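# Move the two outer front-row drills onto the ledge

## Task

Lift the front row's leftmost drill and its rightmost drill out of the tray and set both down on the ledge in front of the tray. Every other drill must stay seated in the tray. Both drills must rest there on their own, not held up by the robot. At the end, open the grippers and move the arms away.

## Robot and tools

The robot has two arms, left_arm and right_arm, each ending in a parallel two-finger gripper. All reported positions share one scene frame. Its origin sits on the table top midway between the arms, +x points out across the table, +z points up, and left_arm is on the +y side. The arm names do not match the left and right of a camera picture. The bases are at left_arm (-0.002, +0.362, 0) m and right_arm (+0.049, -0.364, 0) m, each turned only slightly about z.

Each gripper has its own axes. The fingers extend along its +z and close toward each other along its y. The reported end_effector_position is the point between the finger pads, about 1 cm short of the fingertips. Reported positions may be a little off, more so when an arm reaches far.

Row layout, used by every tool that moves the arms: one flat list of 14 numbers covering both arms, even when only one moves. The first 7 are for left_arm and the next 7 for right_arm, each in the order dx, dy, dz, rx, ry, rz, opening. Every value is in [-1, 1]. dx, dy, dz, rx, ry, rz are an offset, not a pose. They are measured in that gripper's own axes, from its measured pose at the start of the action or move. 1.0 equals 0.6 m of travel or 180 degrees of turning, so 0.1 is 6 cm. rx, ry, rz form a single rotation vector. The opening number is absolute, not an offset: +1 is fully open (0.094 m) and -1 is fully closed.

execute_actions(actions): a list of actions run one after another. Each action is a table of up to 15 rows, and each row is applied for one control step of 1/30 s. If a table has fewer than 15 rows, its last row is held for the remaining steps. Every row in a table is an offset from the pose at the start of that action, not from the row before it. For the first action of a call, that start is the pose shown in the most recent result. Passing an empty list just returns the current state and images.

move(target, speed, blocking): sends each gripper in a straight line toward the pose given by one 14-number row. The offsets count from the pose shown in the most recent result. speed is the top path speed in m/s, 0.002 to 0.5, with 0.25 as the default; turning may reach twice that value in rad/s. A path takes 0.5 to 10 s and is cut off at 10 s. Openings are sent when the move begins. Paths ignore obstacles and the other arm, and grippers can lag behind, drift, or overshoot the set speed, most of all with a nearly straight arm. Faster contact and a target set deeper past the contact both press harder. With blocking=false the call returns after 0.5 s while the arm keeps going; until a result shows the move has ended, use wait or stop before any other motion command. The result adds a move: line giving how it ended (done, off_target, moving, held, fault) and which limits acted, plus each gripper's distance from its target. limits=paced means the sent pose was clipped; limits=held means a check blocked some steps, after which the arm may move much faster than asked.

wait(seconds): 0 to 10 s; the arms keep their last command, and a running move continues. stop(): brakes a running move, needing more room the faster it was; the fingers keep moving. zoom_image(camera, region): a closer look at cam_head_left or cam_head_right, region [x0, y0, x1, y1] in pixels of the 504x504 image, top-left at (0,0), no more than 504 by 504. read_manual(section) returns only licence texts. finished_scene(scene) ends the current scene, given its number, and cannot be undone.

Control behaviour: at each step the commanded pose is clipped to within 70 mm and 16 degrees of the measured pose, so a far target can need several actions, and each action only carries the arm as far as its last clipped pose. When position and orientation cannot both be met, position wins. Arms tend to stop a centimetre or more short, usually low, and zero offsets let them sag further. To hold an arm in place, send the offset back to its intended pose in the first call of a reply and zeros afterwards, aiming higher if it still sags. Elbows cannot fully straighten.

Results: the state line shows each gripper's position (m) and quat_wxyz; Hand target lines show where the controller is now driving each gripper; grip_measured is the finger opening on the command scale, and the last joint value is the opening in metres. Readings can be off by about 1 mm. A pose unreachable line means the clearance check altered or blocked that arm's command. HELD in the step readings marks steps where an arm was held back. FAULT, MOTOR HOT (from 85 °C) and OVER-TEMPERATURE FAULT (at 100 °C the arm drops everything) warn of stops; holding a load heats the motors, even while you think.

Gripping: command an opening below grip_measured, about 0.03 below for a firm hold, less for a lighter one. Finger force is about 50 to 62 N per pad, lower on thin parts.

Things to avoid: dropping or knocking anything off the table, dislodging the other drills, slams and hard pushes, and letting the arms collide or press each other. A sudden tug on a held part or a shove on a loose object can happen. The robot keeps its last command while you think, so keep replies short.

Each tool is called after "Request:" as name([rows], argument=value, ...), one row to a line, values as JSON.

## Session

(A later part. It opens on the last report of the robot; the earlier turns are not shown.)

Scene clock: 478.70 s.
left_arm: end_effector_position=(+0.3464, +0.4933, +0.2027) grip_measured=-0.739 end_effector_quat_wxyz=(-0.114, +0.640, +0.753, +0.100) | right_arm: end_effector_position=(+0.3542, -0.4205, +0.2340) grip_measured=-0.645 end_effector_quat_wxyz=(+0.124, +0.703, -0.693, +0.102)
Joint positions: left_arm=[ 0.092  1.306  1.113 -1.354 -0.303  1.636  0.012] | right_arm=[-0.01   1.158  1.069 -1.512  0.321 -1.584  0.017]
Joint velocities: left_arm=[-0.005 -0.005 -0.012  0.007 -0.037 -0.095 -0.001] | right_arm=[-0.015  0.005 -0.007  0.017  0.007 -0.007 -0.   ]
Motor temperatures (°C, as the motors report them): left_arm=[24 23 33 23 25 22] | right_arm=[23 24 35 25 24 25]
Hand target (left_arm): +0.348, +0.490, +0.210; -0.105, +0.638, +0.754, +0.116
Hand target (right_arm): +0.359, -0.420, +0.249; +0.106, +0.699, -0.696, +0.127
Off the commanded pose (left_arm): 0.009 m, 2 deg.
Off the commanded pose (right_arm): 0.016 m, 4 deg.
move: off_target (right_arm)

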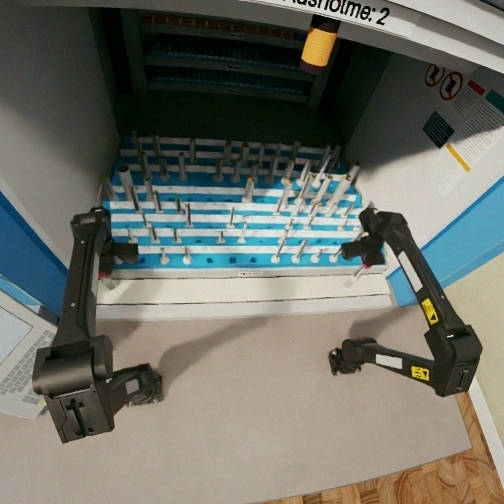

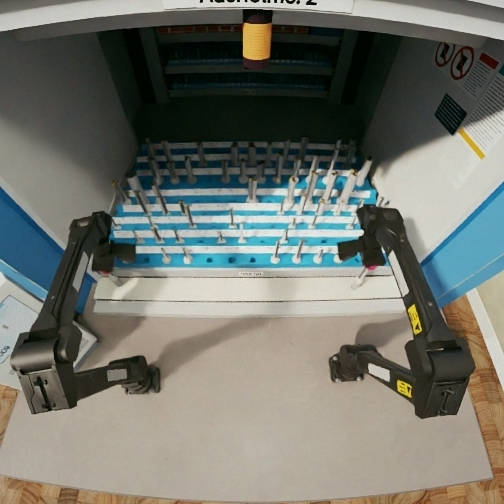

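Request:
execute_actions([
  [[0,0.0025,-0.017,-0.011,0.003,-0.004,-0.82, 0.008,-0.0075,-0.024,0.019,0.004,0.006,-0.72],[-0.001,0.0025,-0.014,-0.011,0.003,-0.004,-0.82, 0.007,-0.0075,-0.021,0.019,0.004,0.006,-0.72],[-0.001,0.0025,-0.014,-0.011,0.003,-0.004,-0.82, 0.007,-0.0075,-0.021,0.019,0.004,0.006,-0.72],[-0.002,0.0025,-0.011,-0.011,0.003,-0.004,-0.82, 0.006,-0.0075,-0.018,0.019,0.004,0.006,-0.72],[-0.002,0.0025,-0.011,-0.011,0.003,-0.004,-0.82, 0.006,-0.0075,-0.018,0.019,0.004,0.006,-0.72],[-0.003,0.0025,-0.008,-0.011,0.003,-0.004,-0.82, 0.005,-0.0075,-0.015,0.019,0.004,0.006,-0.72],[-0.003,0.0025,-0.008,-0.011,0.003,-0.004,-0.82, 0.005,-0.0075,-0.015,0.019,0.004,0.006,-0.72],[-0.004,0.0025,-0.005,-0.011,0.003,-0.004,-0.82, 0.004,-0.0075,-0.012,0.019,0.004,0.006,-0.72],[-0.004,0.0025,-0.005,-0.011,0.003,-0.004,-0.82, 0.004,-0.0075,-0.012,0.019,0.004,0.006,-0.72],[-0.005,0.0025,-0.002,-0.011,0.003,-0.004,-0.82, 0.003,-0.0075,-0.009,0.019,0.004,0.006,-0.72],[-0.005,0.0025,-0.002,-0.011,0.003,-0.004,-0.82, 0.003,-0.0075,-0.009,0.019,0.004,0.006,-0.72],[-0.006,0.0025,0.001,-0.011,0.003,-0.004,-0.82, 0.002,-0.0075,-0.006,0.019,0.004,0.006,-0.72],[-0.006,0.0025,0.001,-0.011,0.003,-0.004,-0.82, 0.002,-0.0075,-0.006,0.019,0.004,0.006,-0.72],[-0.007,0.0025,0.004,-0.011,0.003,-0.004,-0.82, 0.001,-0.0075,-0.003,0.019,0.004,0.006,-0.72],[-0.008,0.0025,0.007,-0.011,0.003,-0.004,-0.82, 0,-0.0075,0,0.019,0.004,0.006,-0.72]],
  [[-0.002,0.0025,-0.011,-0.011,0.003,-0.004,-0.82, 0.006,-0.0075,-0.018,0.019,0.004,0.006,-0.72],[-0.003,0.0025,-0.008,-0.011,0.003,-0.004,-0.82, 0.005,-0.0075,-0.015,0.019,0.004,0.006,-0.72],[-0.003,0.0025,-0.008,-0.011,0.003,-0.004,-0.82, 0.005,-0.0075,-0.015,0.019,0.004,0.006,-0.72],[-0.004,0.0025,-0.005,-0.011,0.003,-0.004,-0.82, 0.004,-0.0075,-0.012,0.019,0.004,0.006,-0.72],[-0.004,0.0025,-0.005,-0.011,0.003,-0.004,-0.82, 0.004,-0.0075,-0.012,0.019,0.004,0.006,-0.72],[-0.005,0.0025,-0.002,-0.011,0.003,-0.004,-0.82, 0.003,-0.0075,-0.009,0.019,0.004,0.006,-0.72],[-0.005,0.0025,-0.002,-0.011,0.003,-0.004,-0.82, 0.003,-0.0075,-0.009,0.019,0.004,0.006,-0.72],[-0.006,0.0025,0.001,-0.011,0.003,-0.004,-0.82, 0.002,-0.0075,-0.006,0.019,0.004,0.006,-0.72],[-0.006,0.0025,0.001,-0.011,0.003,-0.004,-0.82, 0.002,-0.0075,-0.006,0.019,0.004,0.006,-0.72],[-0.007,0.0025,0.004,-0.011,0.003,-0.004,-0.82, 0.001,-0.0075,-0.003,0.019,0.004,0.006,-0.72],[-0.007,0.0025,0.004,-0.011,0.003,-0.004,-0.82, 0.001,-0.0075,-0.003,0.019,0.004,0.006,-0.72],[-0.008,0.0025,0.007,-0.011,0.003,-0.004,-0.82, 0,-0.0075,0,0.019,0.004,0.006,-0.72]],
])

Scene clock: 494.77 s.
left_arm: end_effector_position=(+0.3447, +0.4929, +0.1834) grip_measured=-0.739 end_effector_quat_wxyz=(-0.110, +0.639, +0.754, +0.104) | right_arm: end_effector_position=(+0.3512, -0.4215, +0.2083) grip_measured=-0.645 end_effector_quat_wxyz=(+0.125, +0.702, -0.693, +0.105)
Joint positions: left_arm=[ 0.092  1.306  1.061 -1.291 -0.303  1.635  0.012] | right_arm=[-0.01   1.156  0.999 -1.44   0.327 -1.584  0.017]
Joint velocities: left_arm=[ 0.005  0.005 -0.007  0.017 -0.037 -0.022 -0.   ] | right_arm=[-0.015 -0.005 -0.042  0.012 -0.081 -0.051 -0.001]
Motor temperatures (°C, as the motors report them): left_arm=[24 23 32 23 25 22] | right_arm=[23 24 35 25 24 25]
Hand target (left_arm): +0.348, +0.490, +0.189; -0.104, +0.636, +0.755, +0.118
Hand target (right_arm): +0.357, -0.421, +0.223; +0.107, +0.698, -0.696, +0.130
Off the commanded pose (left_arm): 0.007 m, 2 deg.
Off the commanded pose (right_arm): 0.015 m, 4 deg.
Step readings (end_effector_position; steps 1 to 15: 1st action; 16 to 30: 2nd action):
0: left_arm (+0.3464, +0.4933, +0.2027) | right_arm (+0.3543, -0.4205, +0.2340)
1: left_arm (+0.3464, +0.4933, +0.2027) | right_arm (+0.3543, -0.4207, +0.2341)
2: left_arm (+0.3464, +0.4933, +0.2027) | right_arm (+0.3543, -0.4208, +0.2341)
4: left_arm (+0.3465, +0.4933, +0.2026) | right_arm (+0.3545, -0.4210, +0.2332)
8: left_arm (+0.3469, +0.4934, +0.2004) | right_arm (+0.3542, -0.4211, +0.2297)
15: left_arm (+0.3458, +0.4932, +0.1940) | right_arm (+0.3531, -0.4211, +0.2225)
16: left_arm (+0.3457, +0.4931, +0.1932) | right_arm (+0.3530, -0.4212, +0.2215)
17: left_arm (+0.3455, +0.4931, +0.1923) | right_arm (+0.3529, -0.4213, +0.2201)
19: left_arm (+0.3452, +0.4931, +0.1909) | right_arm (+0.3524, -0.4215, +0.2175)
23: left_arm (+0.3452, +0.4930, +0.1881) | right_arm (+0.3515, -0.4215, +0.2135)
30: end_effector_position above

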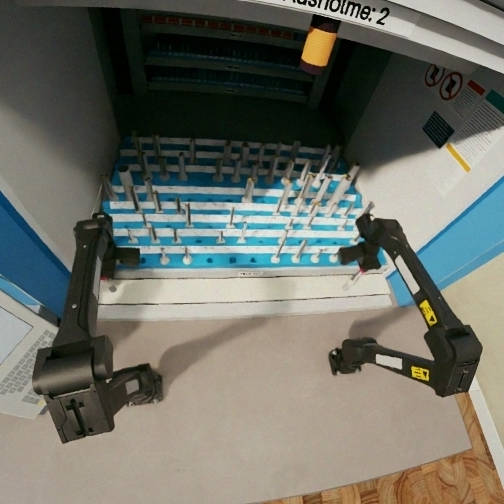

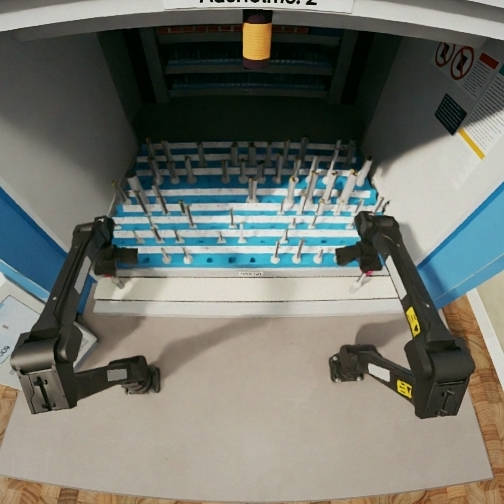

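Request:
execute_actions([
  [[-0.002,0.006,-0.008,-0.003,0.003,-0.001,-0.82, 0.007,-0.012,-0.021,0.019,0,0.006,-0.72],[-0.003,0.006,-0.005,-0.003,0.003,-0.001,-0.82, 0.006,-0.012,-0.018,0.019,0,0.006,-0.72],[-0.004,0.006,-0.002,-0.003,0.003,-0.001,-0.82, 0.006,-0.012,-0.018,0.019,0,0.006,-0.72],[-0.005,0.006,0.001,-0.003,0.003,-0.001,-0.82, 0.005,-0.012,-0.015,0.019,0,0.006,-0.72],[-0.005,0.006,0.003,-0.003,0.003,-0.001,-0.82, 0.005,-0.012,-0.015,0.019,0,0.006,-0.72],[-0.006,0.006,0.005,-0.003,0.003,-0.001,-0.82, 0.004,-0.012,-0.012,0.019,0,0.006,-0.72],[-0.007,0.006,0.007,-0.003,0.003,-0.001,-0.82, 0.004,-0.012,-0.012,0.019,0,0.006,-0.72],[-0.007,0.006,0.009,-0.003,0.003,-0.001,-0.82, 0.003,-0.012,-0.009,0.019,0,0.006,-0.72],[-0.008,0.006,0.011,-0.003,0.003,-0.001,-0.82, 0.003,-0.012,-0.009,0.019,0,0.006,-0.72],[-0.009,0.006,0.013,-0.003,0.003,-0.001,-0.82, 0.002,-0.012,-0.006,0.019,0,0.006,-0.72],[-0.009,0.006,0.015,-0.003,0.003,-0.001,-0.82, 0.002,-0.012,-0.006,0.019,0,0.006,-0.72],[-0.01,0.006,0.017,-0.003,0.003,-0.001,-0.82, 0.001,-0.012,-0.003,0.019,0,0.006,-0.72],[-0.011,0.006,0.019,-0.003,0.003,-0.001,-0.82, 0.001,-0.012,-0.003,0.019,0,0.006,-0.72],[-0.011,0.006,0.021,-0.003,0.003,-0.001,-0.82, 0,-0.012,0,0.019,0,0.006,-0.72]],
  [[-0.003,0.006,-0.004,-0.008,0.002,-0.003,-0.82, 0.007,-0.01,-0.02,0.019,0,0.006,-0.72],[-0.004,0.006,-0.002,-0.008,0.002,-0.003,-0.82, 0.006,-0.01,-0.018,0.019,0,0.006,-0.72],[-0.004,0.006,-0.001,-0.008,0.002,-0.003,-0.82, 0.006,-0.01,-0.017,0.019,0,0.006,-0.72],[-0.005,0.006,0.001,-0.008,0.002,-0.003,-0.82, 0.005,-0.01,-0.015,0.019,0,0.006,-0.72],[-0.005,0.006,0.002,-0.008,0.002,-0.003,-0.82, 0.005,-0.01,-0.014,0.019,0,0.006,-0.72],[-0.006,0.006,0.004,-0.008,0.002,-0.003,-0.82, 0.004,-0.01,-0.012,0.019,0,0.006,-0.72],[-0.006,0.006,0.005,-0.008,0.002,-0.003,-0.82, 0.004,-0.01,-0.011,0.019,0,0.006,-0.72],[-0.007,0.006,0.007,-0.008,0.002,-0.003,-0.82, 0.003,-0.01,-0.009,0.019,0,0.006,-0.72],[-0.007,0.006,0.008,-0.008,0.002,-0.003,-0.82, 0.003,-0.01,-0.008,0.019,0,0.006,-0.72],[-0.008,0.006,0.01,-0.008,0.002,-0.003,-0.82, 0.002,-0.01,-0.006,0.019,0,0.006,-0.72],[-0.008,0.006,0.011,-0.008,0.002,-0.003,-0.82, 0.002,-0.01,-0.005,0.019,0,0.006,-0.72],[-0.009,0.006,0.013,-0.008,0.002,-0.003,-0.82, 0.001,-0.01,-0.003,0.019,0,0.006,-0.72]],
])

Scene clock: 506.27 s.
left_arm: end_effector_position=(+0.3449, +0.4930, +0.1656) grip_measured=-0.739 end_effector_quat_wxyz=(-0.105, +0.638, +0.755, +0.112) | right_arm: end_effector_position=(+0.3496, -0.4209, +0.1940) grip_measured=-0.645 end_effector_quat_wxyz=(+0.115, +0.701, -0.695, +0.112)
Joint positions: left_arm=[ 0.092  1.308  1.014 -1.223 -0.303  1.635  0.012] | right_arm=[-0.01   1.142  0.952 -1.382  0.324 -1.584  0.017]
Joint velocities: left_arm=[-0.015 -0.005 -0.017  0.007 -0.007 -0.037  0.001] | right_arm=[-0.005 -0.034 -0.012 -0.002  0.007  0.007 -0.002]
Motor temperatures (°C, as the motors report them): left_arm=[24 23 32 23 25 22] | right_arm=[23 24 35 25 24 25]
Hand target (left_arm): +0.349, +0.491, +0.165; -0.102, +0.636, +0.755, +0.119
Hand target (right_arm): +0.357, -0.421, +0.199; +0.100, +0.698, -0.697, +0.129
Off the commanded pose (left_arm): 0.004 m, 1 deg.
Off the commanded pose (right_arm): 0.009 m, 3 deg.
Step readings (end_effector_position; steps 1 to 15: 1st action; 16 to 30: 2nd action):
0: left_arm (+0.3448, +0.4930, +0.1831) | right_arm (+0.3509, -0.4215, +0.2078)
1: left_arm (+0.3448, +0.4930, +0.1831) | right_arm (+0.3511, -0.4214, +0.2078)
2: left_arm (+0.3448, +0.4930, +0.1831) | right_arm (+0.3514, -0.4213, +0.2075)
4: left_arm (+0.3448, +0.4930, +0.1831) | right_arm (+0.3526, -0.4212, +0.2068)
8: left_arm (+0.3459, +0.4932, +0.1823) | right_arm (+0.3529, -0.4212, +0.2037)
15: left_arm (+0.3446, +0.4929, +0.1744) | right_arm (+0.3513, -0.4212, +0.1969)
16: left_arm (+0.3445, +0.4929, +0.1735) | right_arm (+0.3512, -0.4211, +0.1960)
17: left_arm (+0.3443, +0.4928, +0.1727) | right_arm (+0.3511, -0.4210, +0.1953)
19: left_arm (+0.3447, +0.4929, +0.1719) | right_arm (+0.3511, -0.4209, +0.1945)
23: left_arm (+0.3455, +0.4931, +0.1699) | right_arm (+0.3506, -0.4209, +0.1943)
30: end_effector_position above

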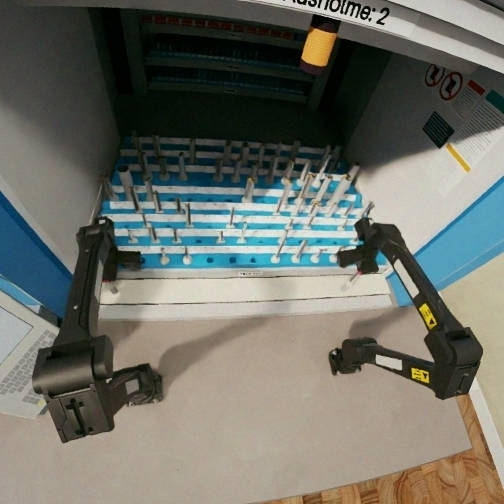

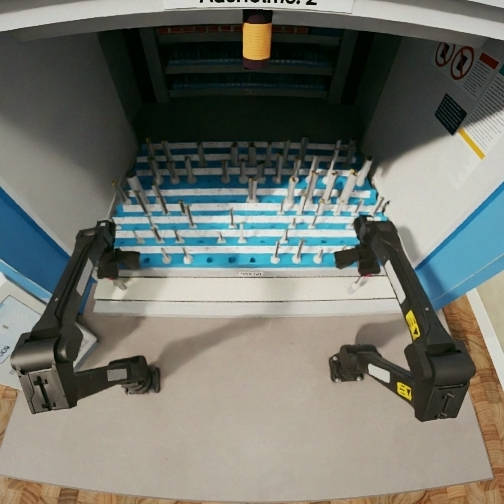

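Request:
execute_actions([
  [[-0.003,0.006,0.001,0.0,0,0,-0.82, 0.002,-0.012,-0.006,0.01,0,0.003,-0.72],[-0.004,0.006,0.003,0.003,0,0.001,-0.82, 0.002,-0.012,-0.005,0.006,0,0.002,-0.72],[-0.004,0.006,0.005,0.006,0,0.002,-0.82, 0.001,-0.012,-0.004,0.002,0,0.001,-0.72],[-0.005,0.006,0.007,0.009,0,0.003,-0.82, 0.001,-0.012,-0.003,-0.002,0,0,-0.72],[-0.006,0.006,0.009,0.01,0,0.003,-0.82, 0,-0.012,-0.002,-0.005,0,-0.001,-0.72],[-0.006,0.006,0.011,0.01,0,0.003,-0.82, 0,-0.012,0,-0.008,0,-0.002,-0.72],[-0.007,0.006,0.013,0.01,0,0.003,-0.82, 0,-0.012,0,-0.008,0,-0.002,-0.72],[-0.008,0.006,0.015,0.01,0,0.003,-0.82, 0,-0.012,0,-0.008,0,-0.002,-0.72],[-0.008,0.006,0.017,0.01,0,0.003,-0.82, 0,-0.012,0,-0.008,0,-0.002,-0.72],[-0.009,0.006,0.019,0.01,0,0.003,-0.82, 0,-0.012,0,-0.008,0,-0.002,-0.72],[-0.01,0.006,0.021,0.01,0,0.003,-0.82, 0,-0.012,0,-0.008,0,-0.002,-0.72],[-0.01,0.006,0.023,0.01,0,0.003,-0.82, 0,-0.012,0,-0.008,0,-0.002,-0.72],[-0.011,0.006,0.025,0.01,0,0.003,-0.82, 0,-0.012,0,-0.008,0,-0.002,-0.72]],
])

Request:
wait(seconds=0.3)

Scene clock: 513.50 s.
left_arm: end_effector_position=(+0.3458, +0.4932, +0.1525) grip_measured=-0.739 end_effector_quat_wxyz=(-0.116, +0.640, +0.753, +0.097) | right_arm: end_effector_position=(+0.3499, -0.4213, +0.1930) grip_measured=-0.645 end_effector_quat_wxyz=(+0.120, +0.701, -0.694, +0.110)
Joint positions: left_arm=[ 0.092  1.345  1.013 -1.222 -0.303  1.635  0.012] | right_arm=[-0.01   1.15   0.955 -1.386  0.326 -1.584  0.017]
Joint velocities: left_arm=[-0.005  0.005 -0.007  0.022  0.007 -0.051 -0.002] | right_arm=[-0.005 -0.005 -0.002 -0.002  0.066 -0.022 -0.   ]
Motor temperatures (°C, as the motors report them): left_arm=[24 22 32 23 25 22] | right_arm=[23 24 35 25 24 25]
Hand target (left_arm): +0.349, +0.492, +0.149; -0.115, +0.640, +0.754, +0.099
Hand target (right_arm): +0.357, -0.421, +0.194; +0.124, +0.702, -0.694, +0.104
Off the commanded pose (left_arm): 0.005 m, 0 deg.
Off the commanded pose (right_arm): 0.007 m, 1 deg.
Step readings (end_effector_position):
0: left_arm (+0.3449, +0.4930, +0.1653) | right_arm (+0.3497, -0.4209, +0.1941)
1: left_arm (+0.3449, +0.4930, +0.1653) | right_arm (+0.3497, -0.4209, +0.1941)
2: left_arm (+0.3449, +0.4930, +0.1652) | right_arm (+0.3497, -0.4209, +0.1941)
4: left_arm (+0.3448, +0.4930, +0.1636) | right_arm (+0.3498, -0.4210, +0.1936)
8: left_arm (+0.3448, +0.4929, +0.1567) | right_arm (+0.3497, -0.4213, +0.1930)
15: end_effector_position above

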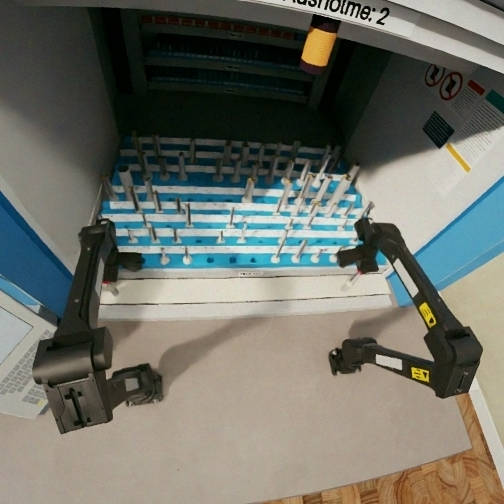

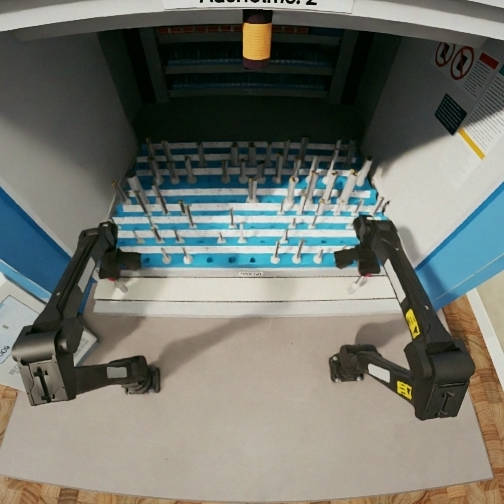

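Scene clock: 513.80 s.
left_arm: end_effector_position=(+0.3461, +0.4932, +0.1525) grip_measured=-0.739 end_effector_quat_wxyz=(-0.116, +0.640, +0.753, +0.098) | right_arm: end_effector_position=(+0.3499, -0.4213, +0.1930) grip_measured=-0.645 end_effector_quat_wxyz=(+0.120, +0.701, -0.694, +0.110)
Joint positions: left_arm=[ 0.092  1.345  1.013 -1.221 -0.303  1.635  0.012] | right_arm=[-0.01   1.15   0.955 -1.386  0.326 -1.584  0.017]
Joint velocities: left_arm=[-0.005  0.005  0.007  0.007 -0.081 -0.066 -0.   ] | right_arm=[-0.015 -0.005 -0.007 -0.022 -0.11   0.037 -0.   ]
Motor temperatures (°C, as the motors report them): left_arm=[24 22 31 23 25 22] | right_arm=[23 24 35 25 24 25]
Hand target (left_arm): +0.349, +0.492, +0.149; -0.115, +0.640, +0.754, +0.099
Hand target (right_arm): +0.357, -0.421, +0.194; +0.124, +0.702, -0.694, +0.104
Off the commanded pose (left_arm): 0.005 m, 0 deg.
Off the commanded pose (right_arm): 0.007 m, 1 deg.
wait: 0.30 s; at rest by 0.17 s

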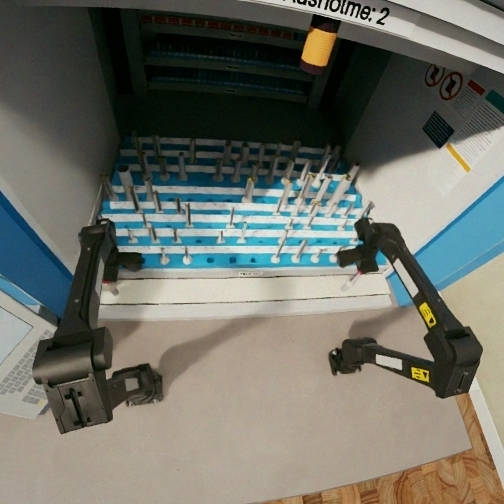

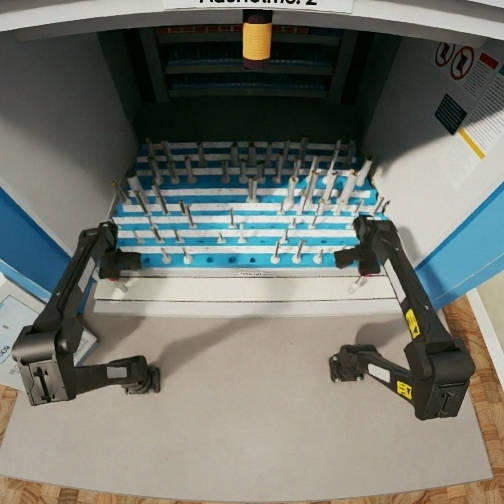

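Request:
execute_actions([
  [[0,0,0,0,0,0,-0.76, 0,0,0,0,0,0,-0.67],[0,0,0,0,0,0,-0.74, 0,0,0,0,0,0,-0.645],[0,0,0,0,0,0,-0.72, 0,0,0,0,0,0,-0.625],[0,0,0,0,0,0,-0.7, 0,0,0,0,0,0,-0.6],[0,0,0,0,0,0,-0.66, 0,0,0,0,0,0,-0.56],[0,0,0,0,0,0,-0.6, 0,0,0,0,0,0,-0.5],[0,0,0,0,0,0,-0.5, 0,0,0,0,0,0,-0.4],[0,0,0,0,0,0,-0.4, 0,0,0,0,0,0,-0.3],[0,0,0,0,0,0,-0.3, 0,0,0,0,0,0,-0.2],[0,0,0,0,0,0,-0.2, 0,0,0,0,0,0,-0.1],[0,0,0,0,0,0,-0.1, 0,0,0,0,0,0,0],[0,0,0,0,0,0,0, 0,0,0,0,0,0,0.1],[0,0,0,0,0,0,0.1, 0,0,0,0,0,0,0.2]],
])

Request:
move(target=[0.055,0.02,-0.175,0,0,0,0.1, 0.058,-0.02,-0.175,0,0,0,0.2], speed=0.1)

Scene clock: 520.43 s.
left_arm: end_effector_position=(+0.3461, +0.4932, +0.1525) grip_measured=+0.095 end_effector_quat_wxyz=(-0.115, +0.640, +0.753, +0.098) | right_arm: end_effector_position=(+0.3495, -0.4214, +0.1933) grip_measured=+0.195 end_effector_quat_wxyz=(+0.119, +0.701, -0.694, +0.110)
Joint positions: left_arm=[ 0.092  1.345  1.013 -1.221 -0.303  1.635  0.051] | right_arm=[-0.01   1.148  0.954 -1.386  0.326 -1.584  0.056]
Joint velocities: left_arm=[-0.005  0.005  0.007 -0.022 -0.051 -0.007  0.006] | right_arm=[-0.015 -0.005 -0.002 -0.012 -0.007  0.066  0.004]
Motor temperatures (°C, as the motors report them): left_arm=[24 22 31 23 25 22] | right_arm=[23 23 35 25 24 25]
Hand target (left_arm): +0.346, +0.493, +0.152; -0.115, +0.640, +0.753, +0.098
Hand target (right_arm): +0.350, -0.421, +0.193; +0.119, +0.701, -0.694, +0.110
Off the commanded pose (left_arm): 0.000 m, 0 deg.
Off the commanded pose (right_arm): 0.000 m, 0 deg.
Step readings (end_effector_position):
0: left_arm (+0.3461, +0.4932, +0.1525) | right_arm (+0.3499, -0.4213, +0.1930)
1: left_arm (+0.3461, +0.4932, +0.1525) | right_arm (+0.3498, -0.4214, +0.1932)
2: left_arm (+0.3461, +0.4932, +0.1525) | right_arm (+0.3498, -0.4214, +0.1934)
4: left_arm (+0.3461, +0.4932, +0.1525) | right_arm (+0.3498, -0.4214, +0.1935)
8: left_arm (+0.3461, +0.4932, +0.1525) | right_arm (+0.3495, -0.4214, +0.1933)
15: end_effector_position above

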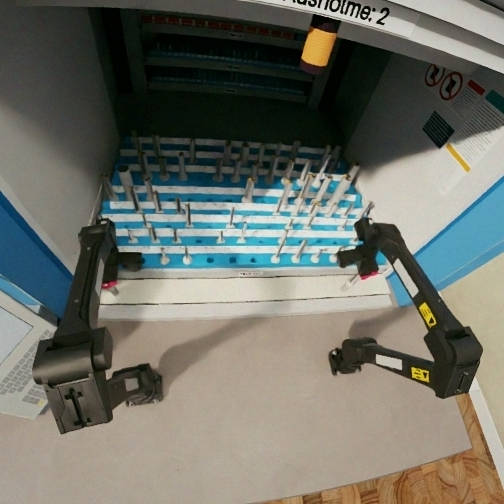

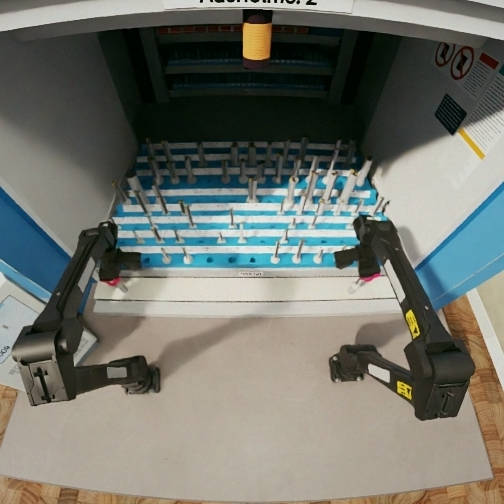

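Scene clock: 521.90 s.
left_arm: end_effector_position=(+0.3449, +0.4929, +0.2359) grip_measured=+0.098 end_effector_quat_wxyz=(-0.134, +0.644, +0.750, +0.073) | right_arm: end_effector_position=(+0.3536, -0.4214, +0.2846) grip_measured=+0.198 end_effector_quat_wxyz=(+0.131, +0.703, -0.692, +0.099)
Joint positions: left_arm=[ 0.092  1.332  1.225 -1.508 -0.303  1.635  0.052] | right_arm=[-0.01   1.162  1.204 -1.656  0.326 -1.584  0.056]
Joint velocities: left_arm=[ 0.015  0.005 -0.007 -0.022 -0.022 -0.051  0.001] | right_arm=[-0.015  0.015  0.002 -0.002 -0.022 -0.022  0.   ]
Motor temperatures (°C, as the motors report them): left_arm=[24 22 32 23 25 22] | right_arm=[23 23 35 25 24 25]
Hand target (left_arm): +0.357, +0.493, +0.262; -0.115, +0.640, +0.753, +0.097
Hand target (right_arm): +0.363, -0.420, +0.303; +0.119, +0.701, -0.694, +0.110
Off the commanded pose (left_arm): 0.030 m, 4 deg.
Off the commanded pose (right_arm): 0.021 m, 2 deg.
move: off_target (left_arm, right_arm)

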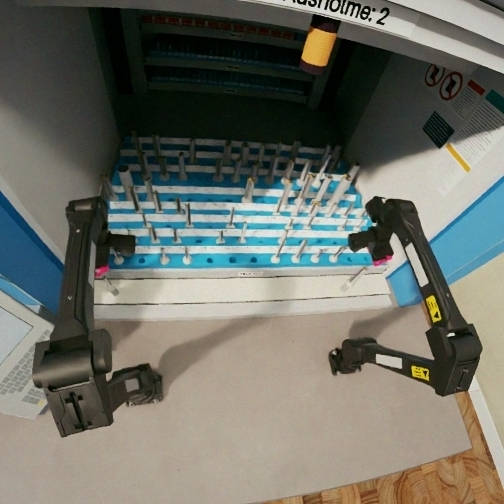

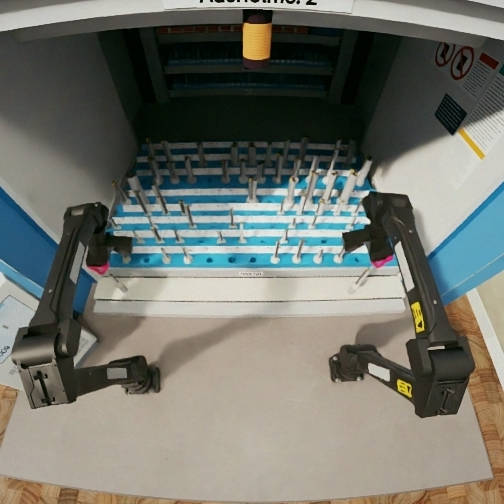

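Both standing. Move back a bit to be clear.

Request:
move(target=[0.04,-0.22,-0.03,0,0,0,0.1, 0.01,0.22,-0.03,0.03,0,0,0.2], speed=0.2)

Request:
zoom_image(camera="cam_head_right", region=[70, 200, 410, 330])

Scene clock: 525.17 s.
left_arm: end_effector_position=(+0.2197, +0.4856, +0.2763) grip_measured=+0.098 end_effector_quat_wxyz=(-0.125, +0.641, +0.752, +0.085) | right_arm: end_effector_position=(+0.2266, -0.4209, +0.3137) grip_measured=+0.198 end_effector_quat_wxyz=(+0.027, +0.711, -0.677, +0.188)
Joint positions: left_arm=[ 0.175  0.975  1.059 -1.644 -0.304  1.72   0.052] | right_arm=[-0.048  0.647  0.999 -1.666  0.286 -1.7    0.056]
Joint velocities: left_arm=[-0.005  0.005  0.002 -0.007  0.007 -0.051 -0.001] | right_arm=[-0.005  0.005  0.012 -0.002 -0.066 -0.051  0.   ]
Motor temperatures (°C, as the motors report them): left_arm=[24 22 32 23 25 22] | right_arm=[23 23 35 25 24 25]
Hand target (left_arm): +0.213, +0.487, +0.271; -0.134, +0.644, +0.750, +0.074
Hand target (right_arm): +0.224, -0.421, +0.311; +0.033, +0.716, -0.674, +0.181
Off the commanded pose (left_arm): 0.011 m, 2 deg.
Off the commanded pose (right_arm): 0.006 m, 10 deg.
joint sent to its limit (right arm) — the command would take joint 4 (wrist pitch) past its lower limit, so that joint was sent only as far as its limit.
move: off_target (left_arm, right_arm)

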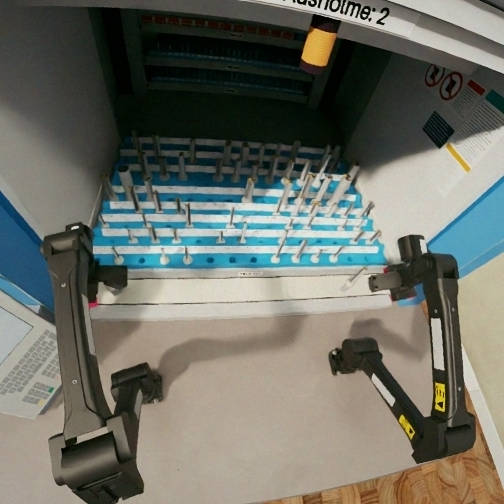

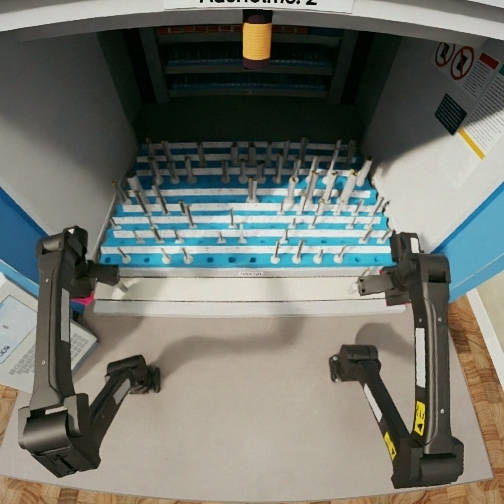

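Region (70, 200, 410, 330) of cam_head_right's 504x504 image, scaled by 1.482, with more detail than that image has; it fills the top 193 rows of this view, and the rest is white.

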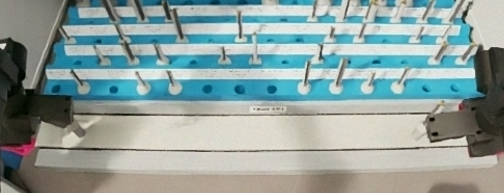

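Request:
execute_actions(actions=[])

Scene clock: 540.00 s.
left_arm: end_effector_position=(+0.2197, +0.4856, +0.2763) grip_measured=+0.098 end_effector_quat_wxyz=(-0.125, +0.641, +0.752, +0.085) | right_arm: end_effector_position=(+0.2266, -0.4209, +0.3137) grip_measured=+0.198 end_effector_quat_wxyz=(+0.027, +0.712, -0.676, +0.188)
Joint positions: left_arm=[ 0.175  0.975  1.059 -1.644 -0.304  1.72   0.052] | right_arm=[-0.048  0.647  0.999 -1.666  0.286 -1.701  0.056]
Joint velocities: left_arm=[ 0.005  0.005 -0.017 -0.002  0.066 -0.11   0.001] | right_arm=[-0.005 -0.005 -0.007 -0.002 -0.051 -0.037 -0.001]
Motor temperatures (°C, as the motors report them): left_arm=[24 22 31 23 25 22] | right_arm=[23 23 34 25 24 25]
Hand target (left_arm): +0.213, +0.487, +0.271; -0.134, +0.644, +0.750, +0.074
Hand target (right_arm): +0.224, -0.421, +0.311; +0.033, +0.716, -0.674, +0.181
Off the commanded pose (left_arm): 0.011 m, 2 deg.
Off the commanded pose (right_arm): 0.006 m, 10 deg.

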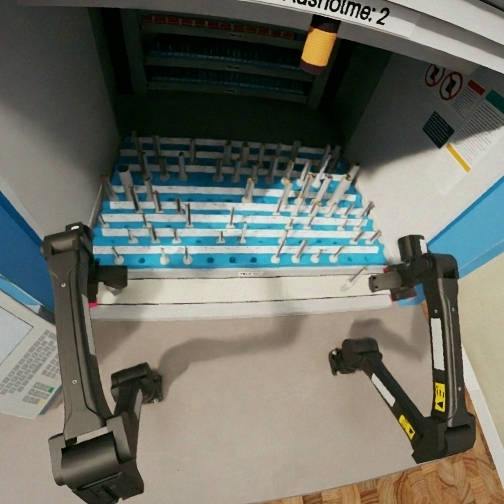

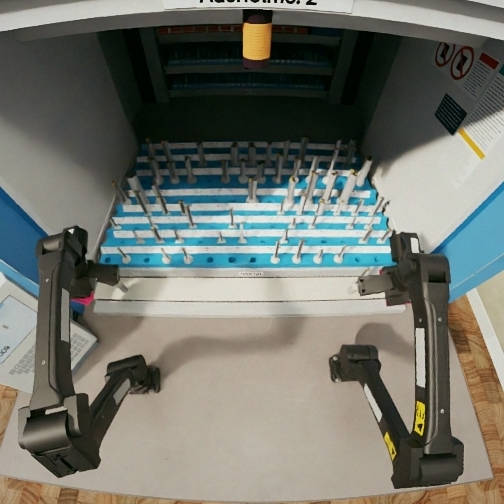

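Request:
finished_scene(scene=1)

The scene is finished: the task was done.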